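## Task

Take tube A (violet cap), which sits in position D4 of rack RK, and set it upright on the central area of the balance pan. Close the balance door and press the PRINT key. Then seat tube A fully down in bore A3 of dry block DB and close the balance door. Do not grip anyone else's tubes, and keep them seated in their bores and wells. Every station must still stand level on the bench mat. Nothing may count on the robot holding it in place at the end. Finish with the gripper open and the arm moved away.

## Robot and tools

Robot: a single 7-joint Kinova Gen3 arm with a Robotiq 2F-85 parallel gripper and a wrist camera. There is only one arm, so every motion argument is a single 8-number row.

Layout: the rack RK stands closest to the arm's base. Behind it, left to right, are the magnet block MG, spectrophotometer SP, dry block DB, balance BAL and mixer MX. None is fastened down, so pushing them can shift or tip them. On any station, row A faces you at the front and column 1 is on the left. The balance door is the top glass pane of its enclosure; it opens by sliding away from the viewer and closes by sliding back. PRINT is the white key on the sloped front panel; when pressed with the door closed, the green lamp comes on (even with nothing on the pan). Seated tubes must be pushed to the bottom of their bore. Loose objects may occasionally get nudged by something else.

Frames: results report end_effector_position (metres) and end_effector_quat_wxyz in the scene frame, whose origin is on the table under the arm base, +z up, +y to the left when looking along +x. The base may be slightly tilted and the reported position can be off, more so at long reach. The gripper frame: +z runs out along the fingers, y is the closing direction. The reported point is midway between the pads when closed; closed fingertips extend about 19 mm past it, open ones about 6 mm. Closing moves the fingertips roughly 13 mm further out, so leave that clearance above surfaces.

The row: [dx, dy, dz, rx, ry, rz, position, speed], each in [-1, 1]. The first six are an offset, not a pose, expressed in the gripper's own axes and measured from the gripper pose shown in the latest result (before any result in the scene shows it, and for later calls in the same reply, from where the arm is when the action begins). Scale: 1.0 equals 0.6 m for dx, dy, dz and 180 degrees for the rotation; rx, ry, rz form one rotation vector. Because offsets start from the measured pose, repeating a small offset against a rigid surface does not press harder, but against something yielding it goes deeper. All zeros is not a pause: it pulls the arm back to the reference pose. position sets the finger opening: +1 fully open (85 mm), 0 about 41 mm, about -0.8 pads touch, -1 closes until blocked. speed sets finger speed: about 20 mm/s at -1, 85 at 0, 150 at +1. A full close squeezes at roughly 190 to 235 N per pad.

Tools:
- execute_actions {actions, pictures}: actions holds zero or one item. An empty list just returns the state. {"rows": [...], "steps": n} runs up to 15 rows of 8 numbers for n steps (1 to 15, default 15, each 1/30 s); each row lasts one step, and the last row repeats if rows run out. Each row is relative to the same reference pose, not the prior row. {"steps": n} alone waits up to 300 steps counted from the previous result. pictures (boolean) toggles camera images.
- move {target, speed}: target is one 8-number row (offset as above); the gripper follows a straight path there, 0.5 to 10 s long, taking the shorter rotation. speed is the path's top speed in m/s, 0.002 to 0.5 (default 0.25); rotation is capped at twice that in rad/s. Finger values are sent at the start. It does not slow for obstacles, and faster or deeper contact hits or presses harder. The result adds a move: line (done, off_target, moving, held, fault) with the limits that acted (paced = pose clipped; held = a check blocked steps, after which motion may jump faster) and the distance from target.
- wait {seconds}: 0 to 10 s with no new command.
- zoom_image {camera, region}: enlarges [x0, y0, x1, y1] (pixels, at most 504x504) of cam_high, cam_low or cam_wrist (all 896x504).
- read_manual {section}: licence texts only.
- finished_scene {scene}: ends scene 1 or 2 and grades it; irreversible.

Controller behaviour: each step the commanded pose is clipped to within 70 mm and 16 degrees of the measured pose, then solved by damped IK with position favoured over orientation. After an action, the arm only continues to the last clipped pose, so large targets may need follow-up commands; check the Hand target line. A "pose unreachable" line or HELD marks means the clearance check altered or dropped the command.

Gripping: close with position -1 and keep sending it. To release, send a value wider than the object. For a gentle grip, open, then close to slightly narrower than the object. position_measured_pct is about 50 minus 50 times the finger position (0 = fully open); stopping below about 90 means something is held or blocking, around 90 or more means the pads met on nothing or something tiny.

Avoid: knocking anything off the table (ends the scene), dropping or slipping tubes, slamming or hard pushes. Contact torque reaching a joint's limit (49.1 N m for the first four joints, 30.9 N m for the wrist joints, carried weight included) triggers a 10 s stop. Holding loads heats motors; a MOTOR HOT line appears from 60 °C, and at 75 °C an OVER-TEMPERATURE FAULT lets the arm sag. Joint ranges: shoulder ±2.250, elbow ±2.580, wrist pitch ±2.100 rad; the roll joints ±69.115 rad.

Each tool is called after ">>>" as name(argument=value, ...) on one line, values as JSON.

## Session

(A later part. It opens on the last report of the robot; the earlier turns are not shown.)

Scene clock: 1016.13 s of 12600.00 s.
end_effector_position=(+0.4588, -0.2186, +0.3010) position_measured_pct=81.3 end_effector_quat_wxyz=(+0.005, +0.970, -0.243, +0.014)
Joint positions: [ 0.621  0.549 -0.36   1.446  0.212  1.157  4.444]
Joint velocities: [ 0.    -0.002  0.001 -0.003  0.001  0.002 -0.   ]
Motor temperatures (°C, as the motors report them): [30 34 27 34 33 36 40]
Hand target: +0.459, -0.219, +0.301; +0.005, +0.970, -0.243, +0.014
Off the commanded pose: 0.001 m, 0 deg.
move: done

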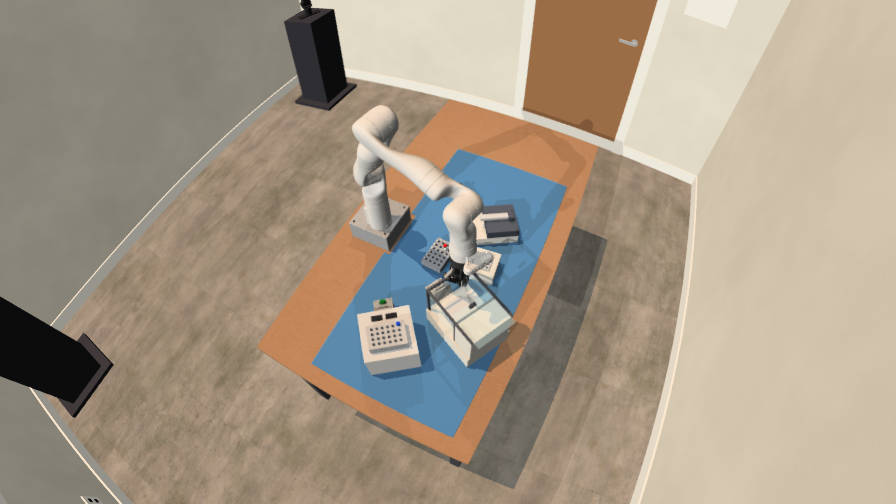

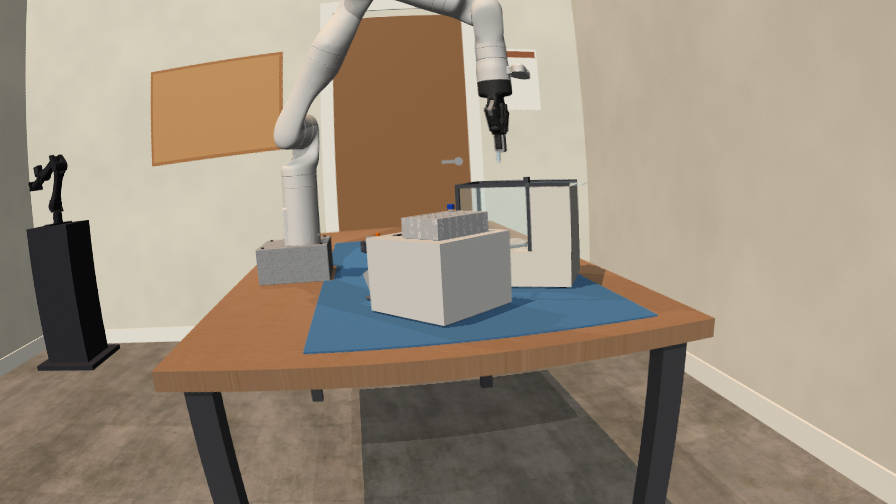

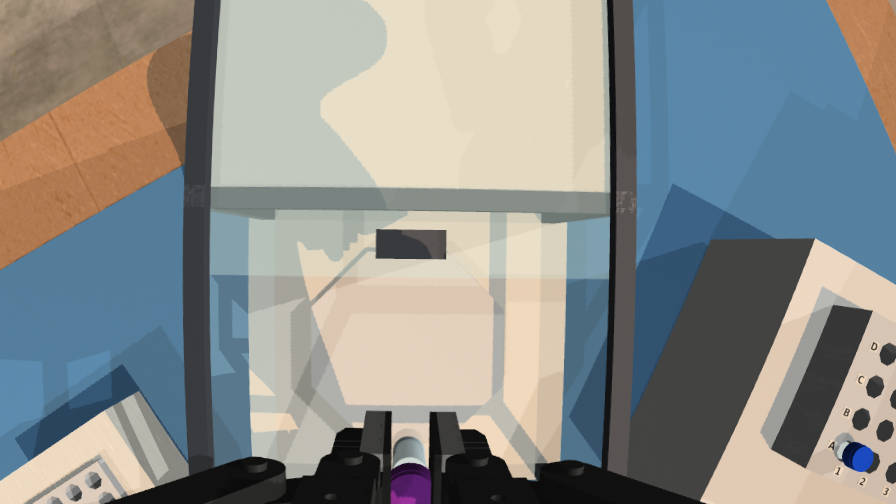

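>>> move(target=[-0.333,-0.235,0,0,0,-0.17,-0.72,0], speed=0.15)

Scene clock: 1025.70 s of 12600.00 s.
end_effector_position=(+0.3482, -0.0014, +0.2939) position_measured_pct=81.3 end_effector_quat_wxyz=(+0.009, +1.000, +0.021, +0.012)
Joint positions: [ 0.422  0.244 -0.601  1.968  0.193  0.961  4.474]
Joint velocities: [-0.003 -0.003 -0.001  0.001  0.001 -0.001 -0.003]
Motor temperatures (°C, as the motors report them): [30 34 27 34 33 36 40]
Hand target: +0.348, -0.001, +0.294; +0.009, +1.000, +0.022, +0.012
Off the commanded pose: 0.002 m, 0 deg.
move: done

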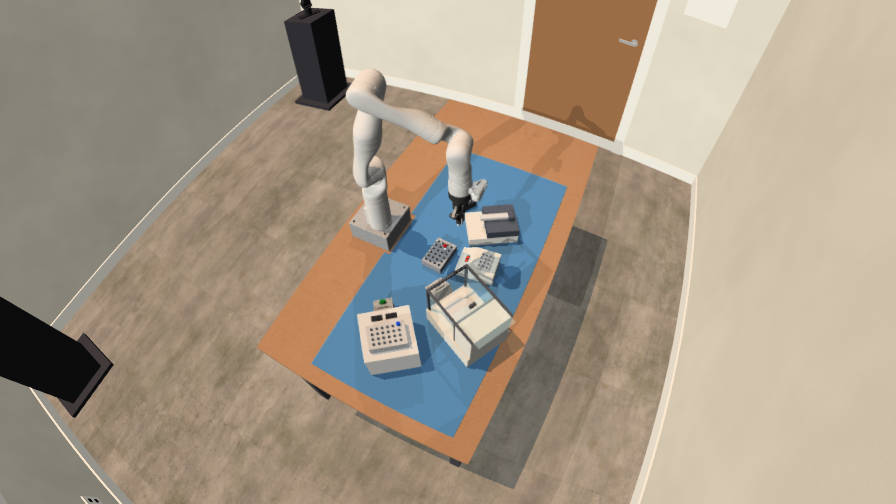

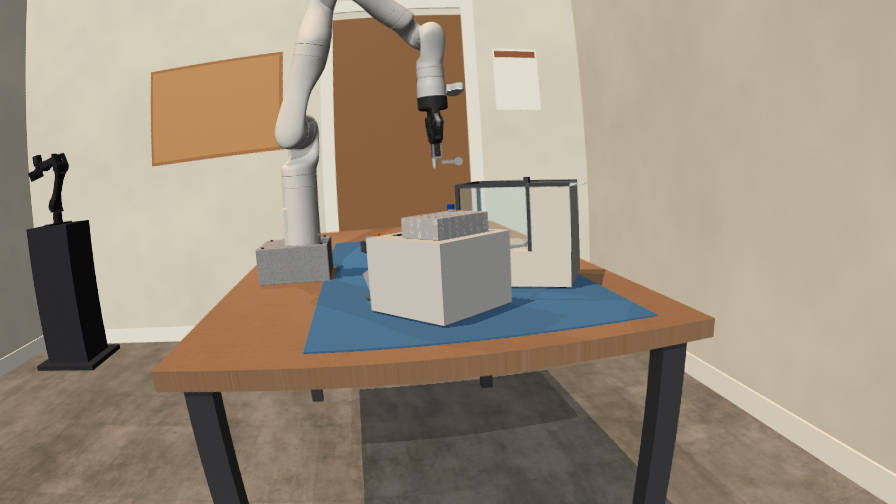

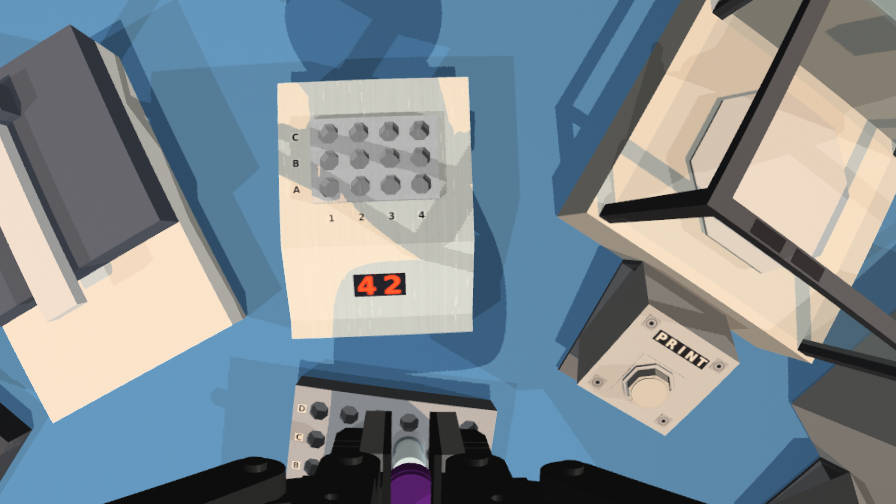

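>>> move(target=[0.1,-0.01,0.1,0,0,0,-0.72,0], speed=0.1)

Scene clock: 1048.37 s of 12600.00 s.
end_effector_position=(+0.4095, +0.0060, +0.2358) position_measured_pct=81.3 end_effector_quat_wxyz=(+0.010, +1.000, +0.021, +0.012)
Joint positions: [ 0.311  0.465 -0.543  1.88   0.338  0.865  4.345]
Joint velocities: [-0.004  0.007 -0.001 -0.001  0.001 -0.002 -0.   ]
Motor temperatures (°C, as the motors report them): [30 34 27 34 33 36 40]
Hand target: +0.410, +0.006, +0.236; +0.009, +1.000, +0.021, +0.012
Off the commanded pose: 0.001 m, 0 deg.
move: done

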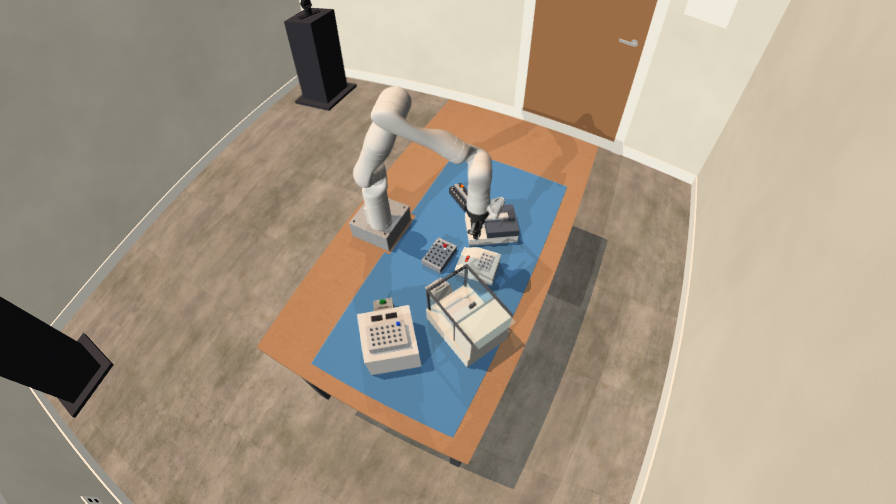

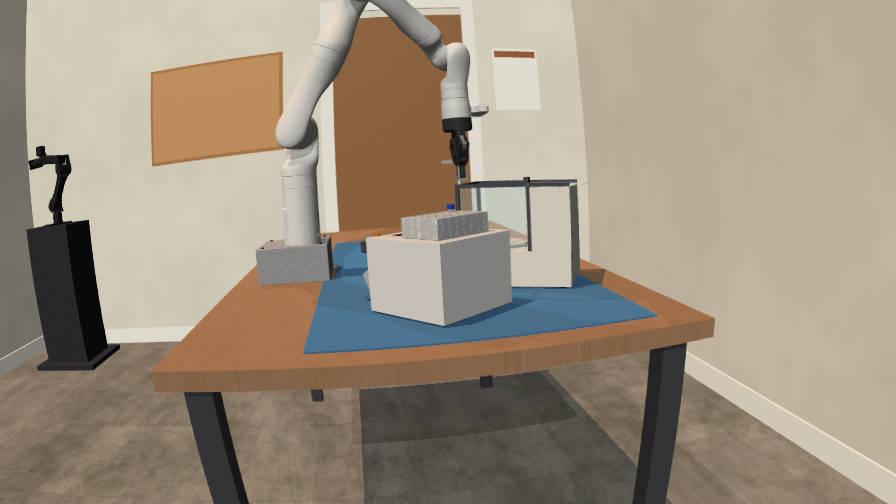

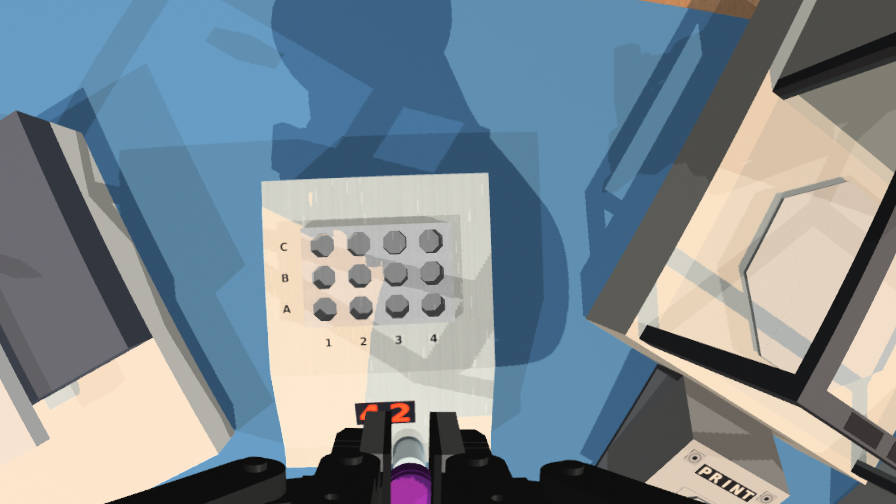

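>>> move(target=[0.048,-0.004,0.155,0,0,0,-0.72,0], speed=0.08)

Scene clock: 1057.30 s of 12600.00 s.
end_effector_position=(+0.4409, +0.0078, +0.1440) position_measured_pct=81.3 end_effector_quat_wxyz=(+0.010, +1.000, +0.021, +0.013)
Joint positions: [ 0.219  0.679 -0.441  1.872  0.48   0.675  4.235]
Joint velocities: [-0.003  0.006  0.002 -0.     0.003 -0.001  0.   ]
Motor temperatures (°C, as the motors report them): [30 34 27 34 33 36 40]
Hand target: +0.441, +0.008, +0.144; +0.010, +1.000, +0.021, +0.012
Off the commanded pose: 0.001 m, 0 deg.
move: done

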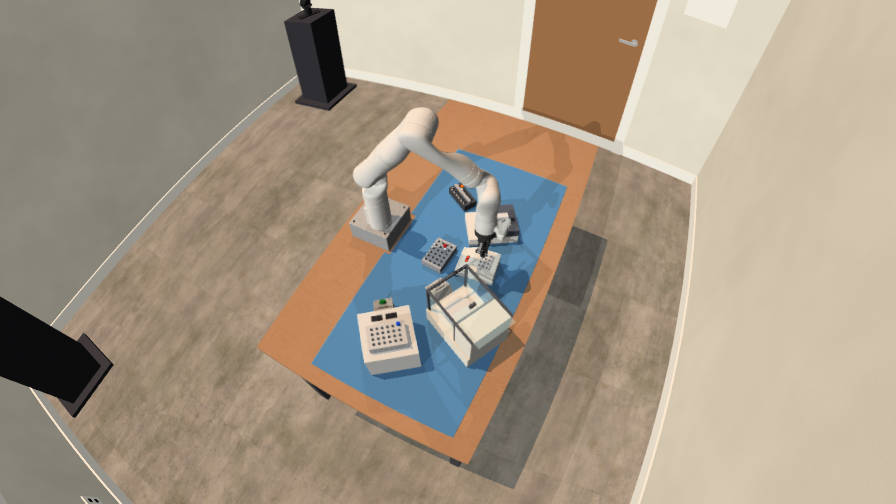

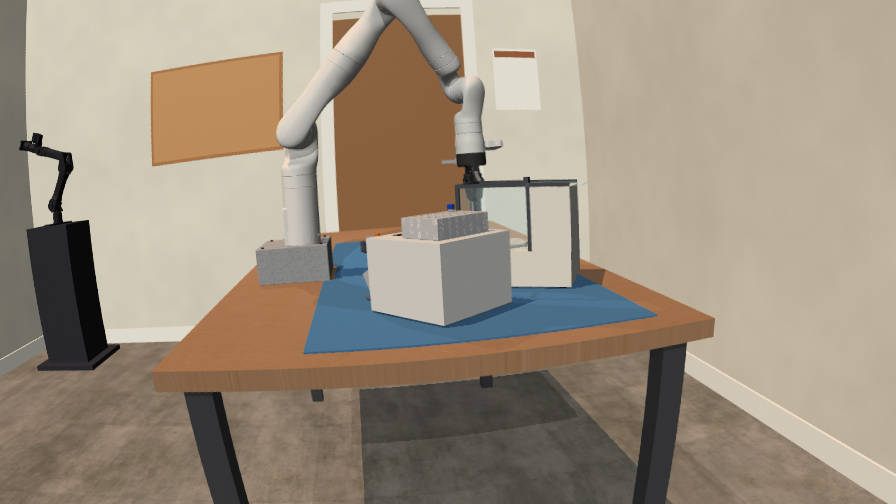

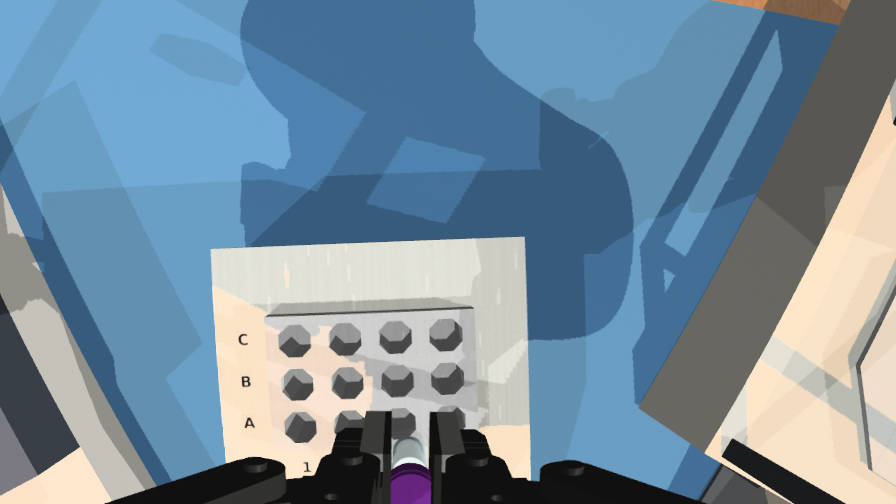

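>>> move(target=[-0.003,-0.003,0.042,0,0,0,-0.72,0], speed=0.03)

>>> zoom_image(camera="cam_wrist", region=[250,330,570,504])

Scene clock: 1067.60 s of 12600.00 s.
end_effector_position=(+0.4398, +0.0089, +0.1190) position_measured_pct=81.3 end_effector_quat_wxyz=(+0.010, +1.000, +0.021, +0.013)
Joint positions: [ 0.193  0.725 -0.406  1.891  0.516  0.609  4.199]
Joint velocities: [-0.003  0.003  0.002 -0.     0.002 -0.003 -0.002]
Motor temperatures (°C, as the motors report them): [30 34 27 34 33 36 40]
Hand target: +0.440, +0.009, +0.119; +0.010, +1.000, +0.021, +0.013
Off the commanded pose: 0.000 m, 0 deg.
move: done

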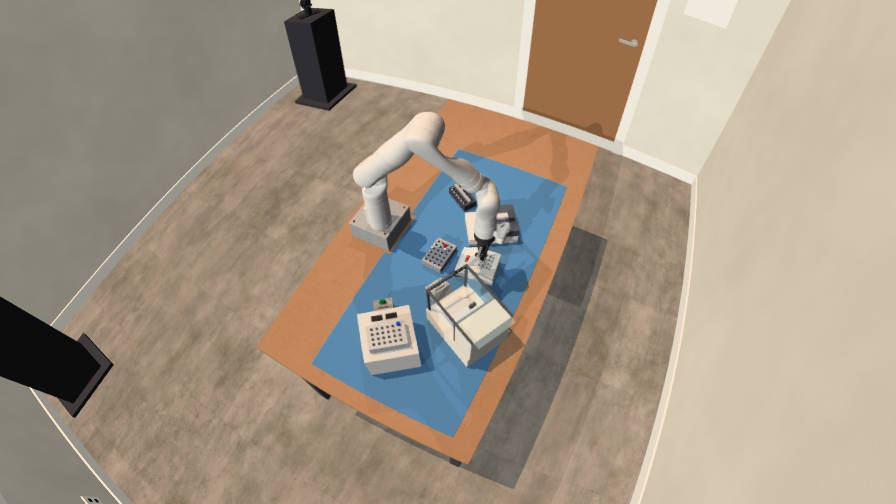

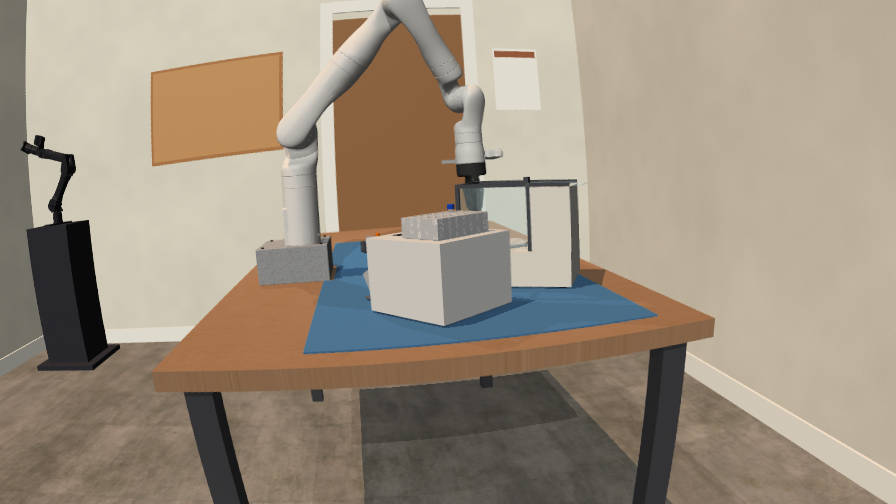

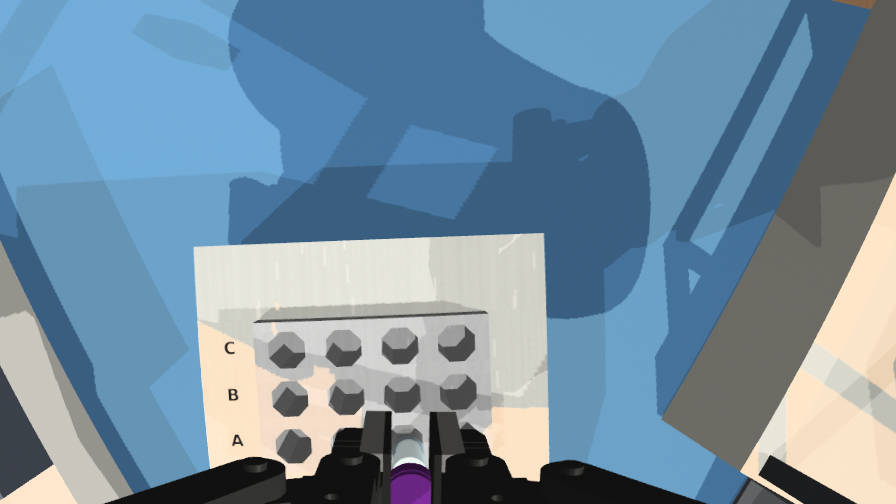

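Region (250, 330, 570, 504) of cam_wrist's 896x504 image, scaled by 1.575; it fills the top 274 rows of this view, and the rest is white.

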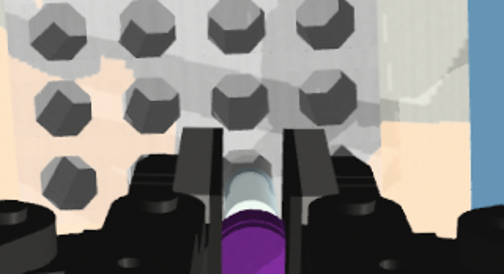

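>>> move(target=[-0.001,-0.001,0.035,0,0,0,-0.72,0], speed=0.01)

>>> zoom_image(camera="cam_wrist", region=[250,330,570,504])

Scene clock: 1077.80 s of 12600.00 s.
end_effector_position=(+0.4398, +0.0094, +0.0981) position_measured_pct=81.3 end_effector_quat_wxyz=(+0.010, +1.000, +0.021, +0.013)
Joint positions: [ 0.171  0.766 -0.375  1.9    0.545  0.557  4.172]
Joint velocities: [-0.001  0.002  0.003 -0.002  0.001 -0.002 -0.001]
Motor temperatures (°C, as the motors report them): [30 34 27 34 33 36 40]
Hand target: +0.440, +0.009, +0.098; +0.010, +1.000, +0.021, +0.013
Off the commanded pose: 0.000 m, 0 deg.
move: done

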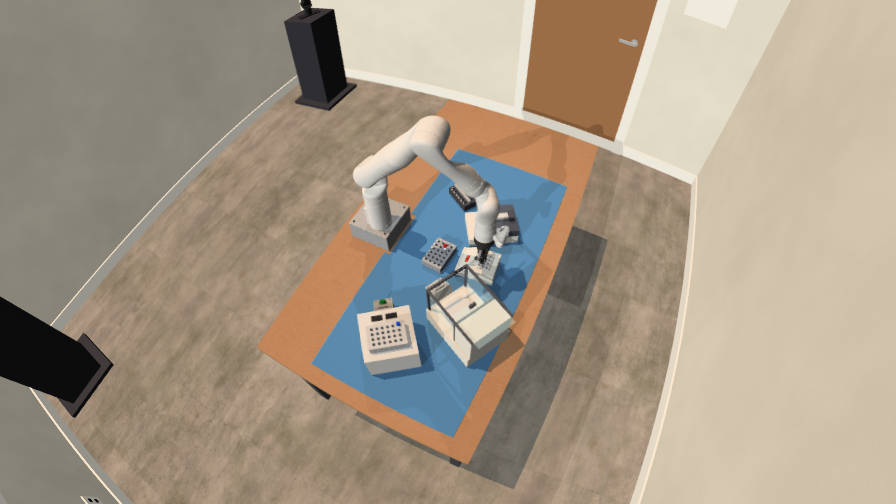

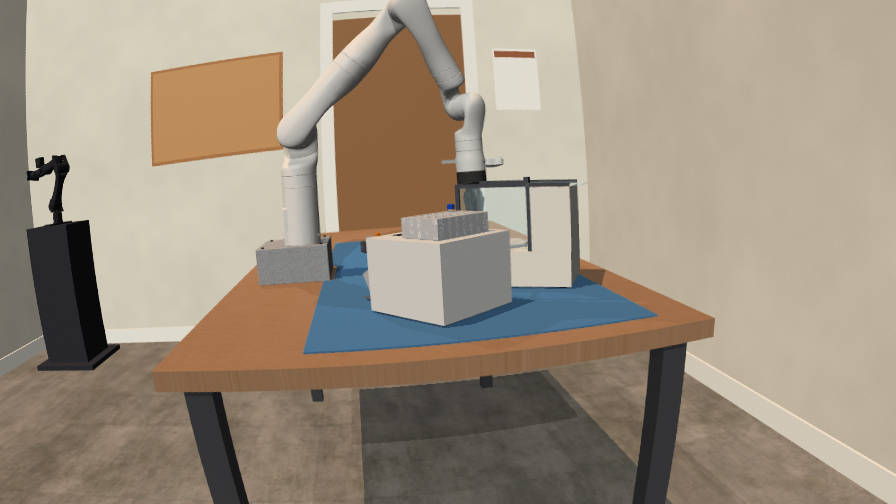

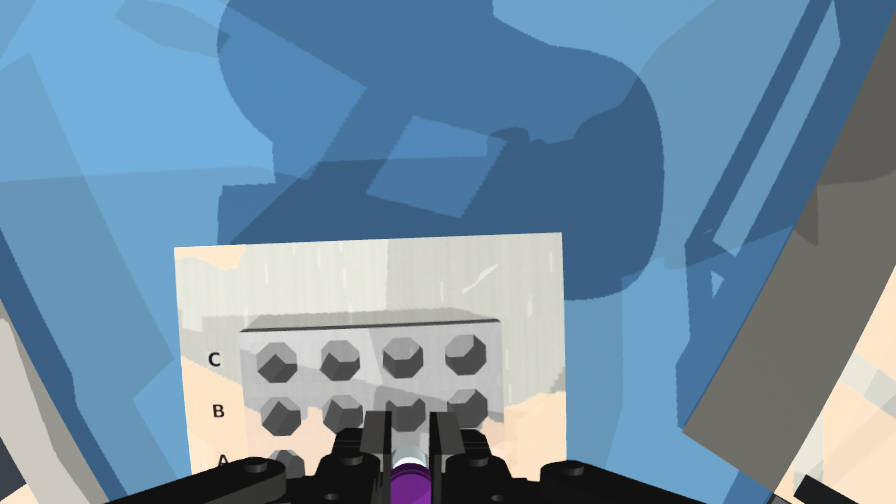

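Region (250, 330, 570, 504) of cam_wrist's 896x504 image, scaled by 1.575; it fills the top 274 rows of this view, and the rest is white.

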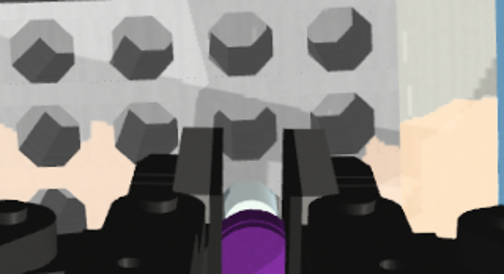

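>>> move(target=[0,0,0.027,0,0,0,-0.72,0], speed=0.008)

>>> zoom_image(camera="cam_wrist", region=[250,330,570,504])

Scene clock: 1084.37 s of 12600.00 s.
end_effector_position=(+0.4401, +0.0095, +0.0922) position_measured_pct=81.3 end_effector_quat_wxyz=(+0.013, +1.000, +0.022, +0.017)
Joint positions: [ 0.154  0.774 -0.357  1.909  0.563  0.532  4.152]
Joint velocities: [-0.001 -0.     0.001 -0.     0.    -0.002 -0.002]
Motor temperatures (°C, as the motors report them): [30 34 27 34 33 36 40]
Hand target: +0.440, +0.009, +0.082; +0.010, +1.000, +0.021, +0.013
Off the commanded pose: 0.010 m, 1 deg.
move: off_target

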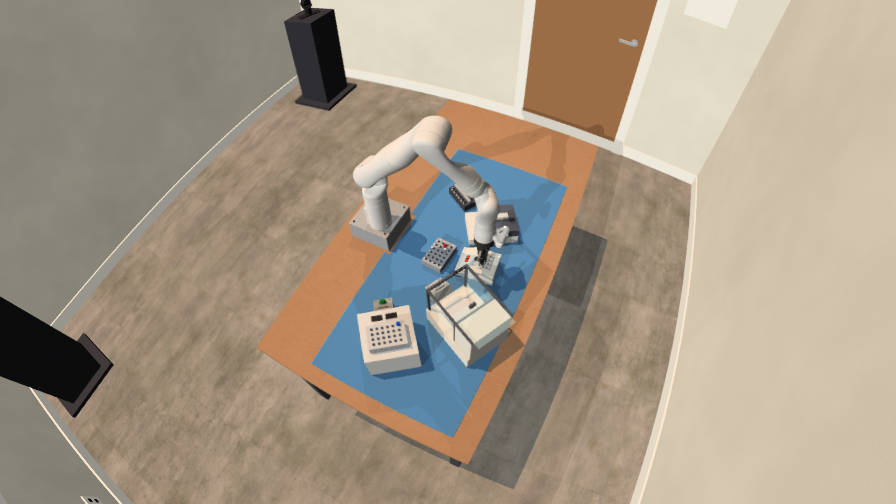

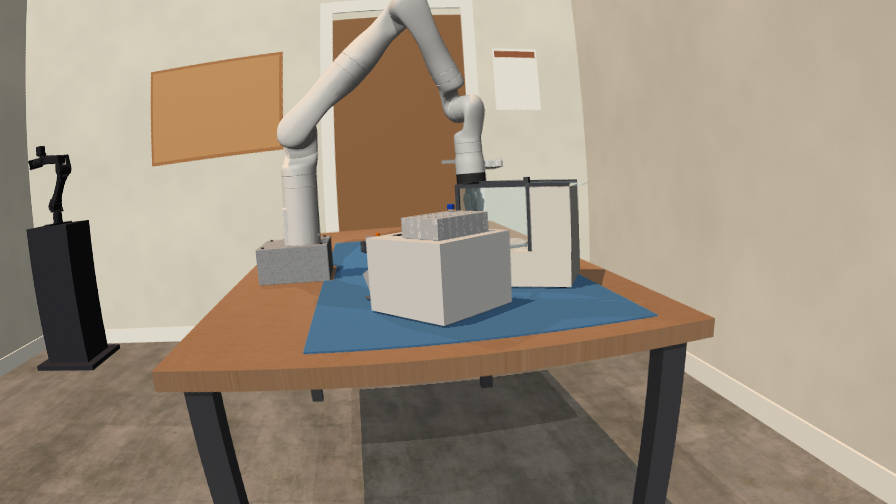

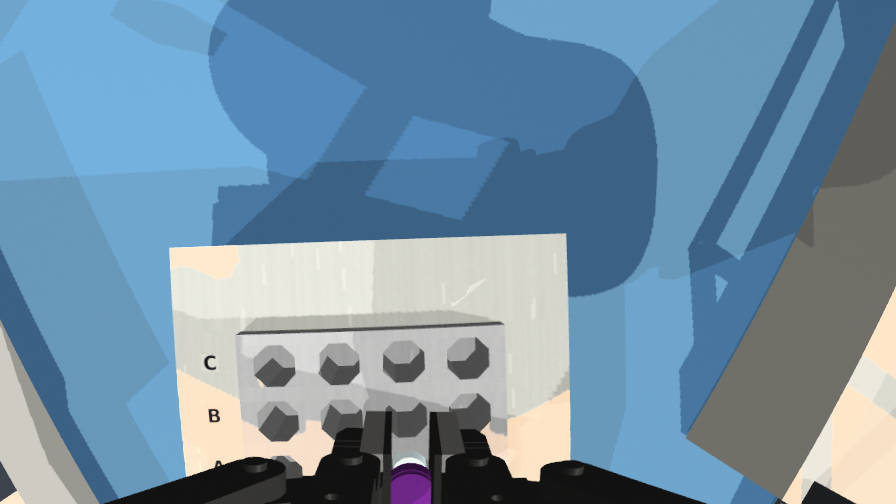

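Region (250, 330, 570, 504) of cam_wrist's 896x504 image, scaled by 1.575; it fills the top 274 rows of this view, and the rest is white.

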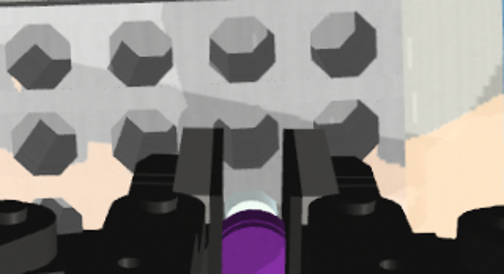

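>>> move(target=[0,0,0,0,0,0,-0.72,0], speed=0.01)

>>> move(target=[0,0,0,0,0,0,-0.45,0], speed=0.01)

>>> move(target=[-0.03,0,-0.1,0,0,0,-0.45,0], speed=0.05)

Scene clock: 1092.27 s of 12600.00 s.
end_effector_position=(+0.4401, +0.0097, +0.0932) position_measured_pct=81.3 end_effector_quat_wxyz=(+0.013, +1.000, +0.022, +0.017)
Joint positions: [ 0.154  0.772 -0.358  1.909  0.562  0.533  4.153]
Joint velocities: [ 0.     0.    -0.001  0.001 -0.001 -0.001 -0.001]
Motor temperatures (°C, as the motors report them): [30 34 27 34 33 36 40]
Hand target: +0.440, +0.010, +0.092; +0.013, +1.000, +0.022, +0.017
Off the commanded pose: 0.001 m, 0 deg.
move: done

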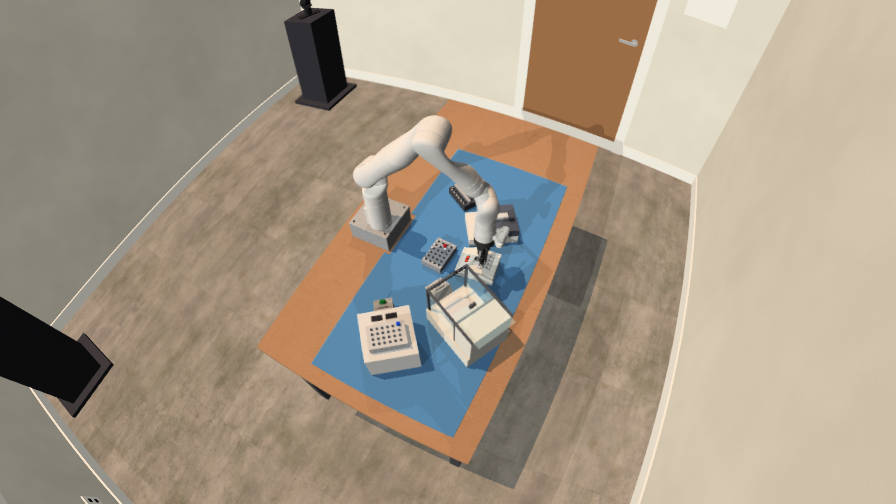

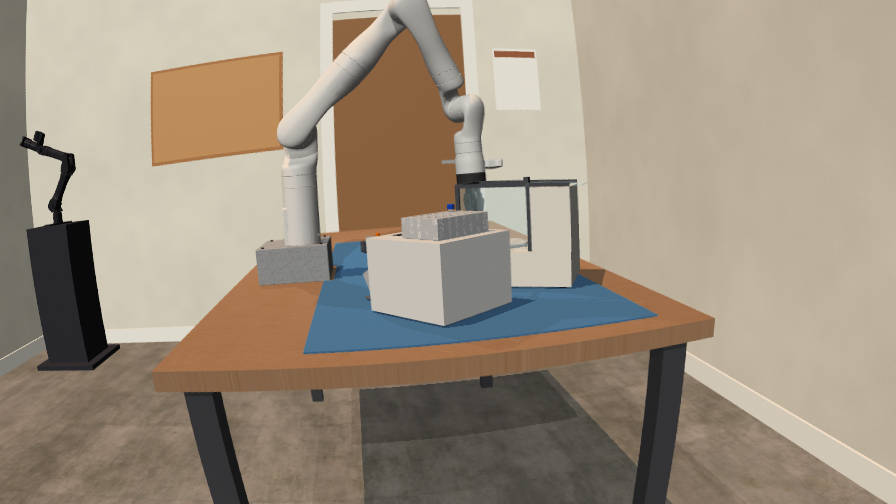

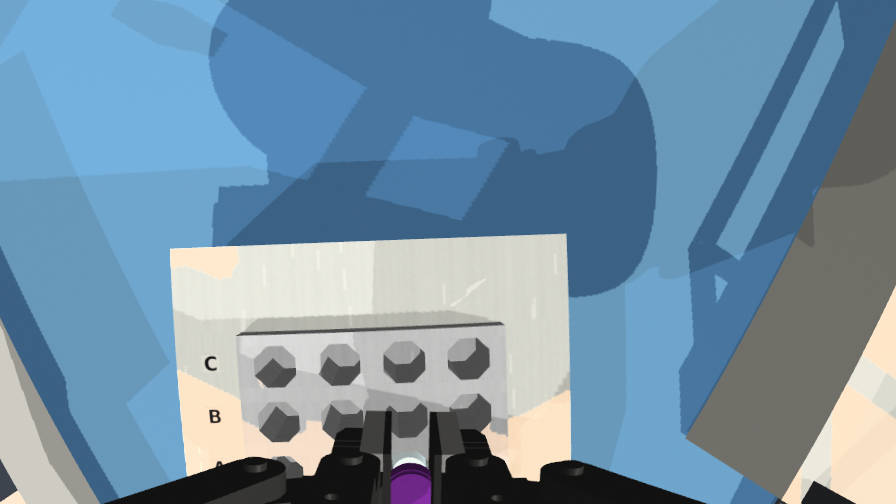

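Scene clock: 1092.77 s of 12600.00 s.
end_effector_position=(+0.4401, +0.0097, +0.0932) position_measured_pct=72.6 end_effector_quat_wxyz=(+0.013, +1.000, +0.022, +0.017)
Joint positions: [ 0.154  0.772 -0.358  1.909  0.562  0.533  4.153]
Joint velocities: [ 0.    -0.    -0.001 -0.001  0.001  0.002 -0.   ]
Motor temperatures (°C, as the motors report them): [30 34 27 34 33 36 40]
Hand target: +0.440, +0.010, +0.093; +0.013, +1.000, +0.022, +0.017
Off the commanded pose: 0.000 m, 0 deg.
move: done

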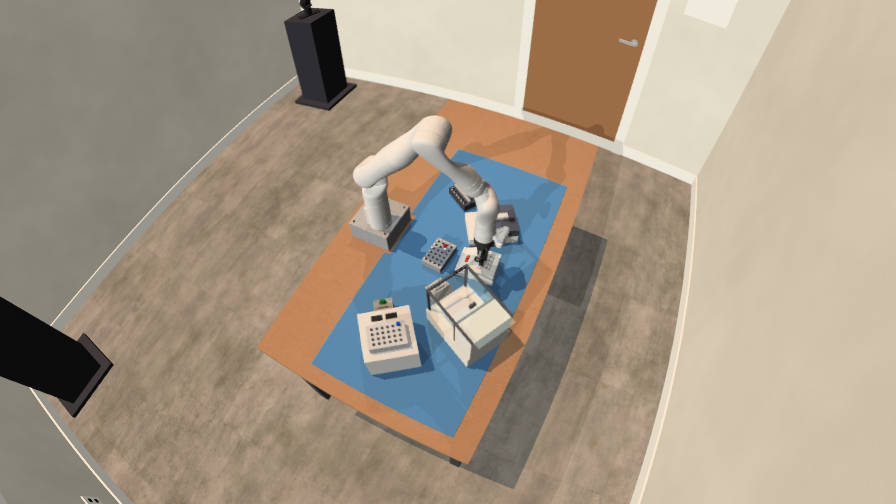

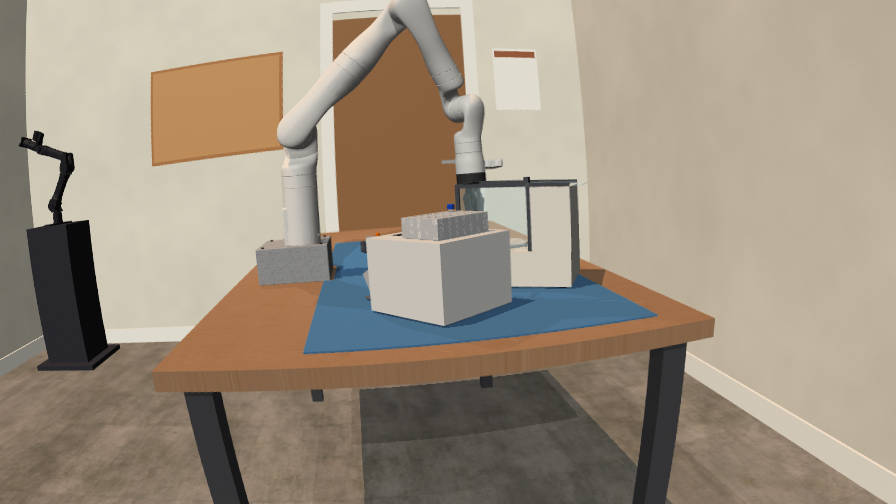

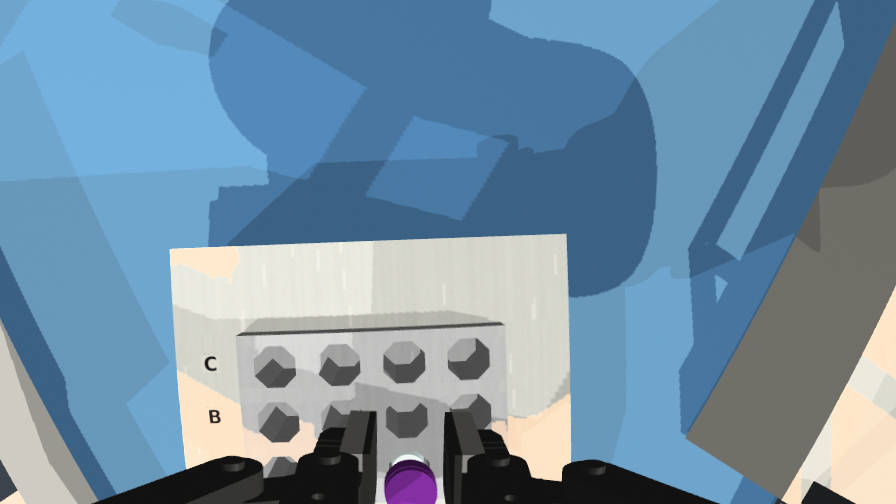

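Scene clock: 1094.37 s of 12600.00 s.
end_effector_position=(+0.4198, +0.0104, +0.1522) position_measured_pct=72.6 end_effector_quat_wxyz=(+0.013, +1.000, +0.023, +0.017)
Joint positions: [ 0.212  0.627 -0.439  1.947  0.48   0.643  4.211]
Joint velocities: [ 0.003 -0.005 -0.     0.002 -0.     0.001  0.   ]
Motor temperatures (°C, as the motors report them): [30 34 27 34 33 36 40]
Hand target: +0.420, +0.010, +0.152; +0.013, +1.000, +0.022, +0.017
Off the commanded pose: 0.000 m, 0 deg.
move: done

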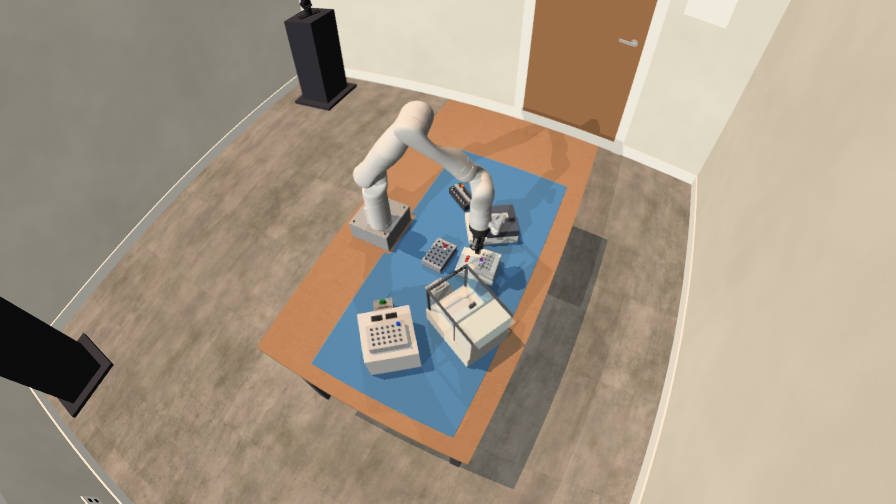

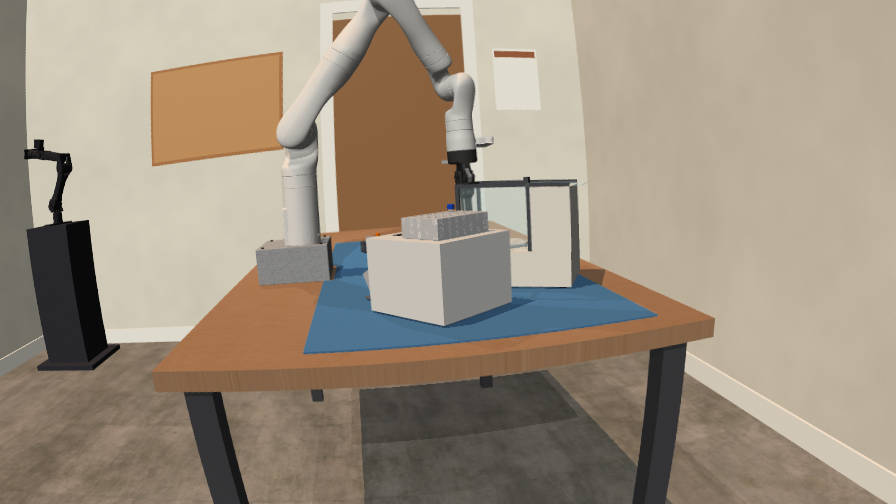

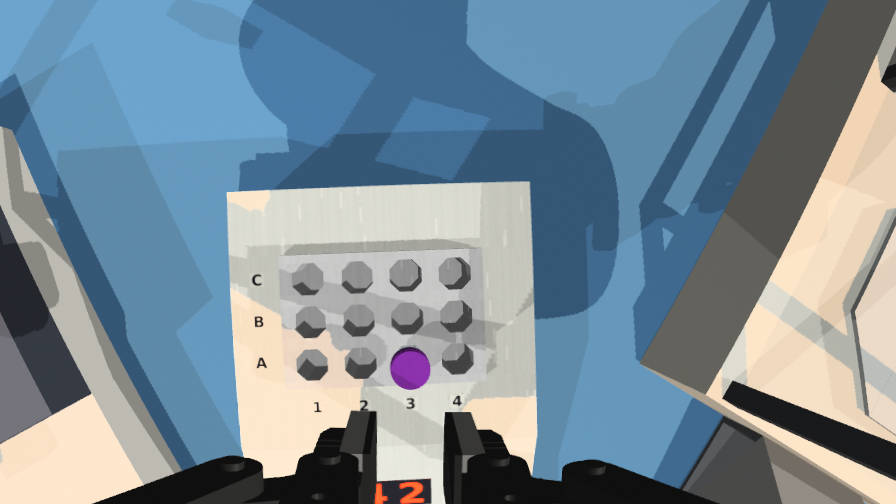

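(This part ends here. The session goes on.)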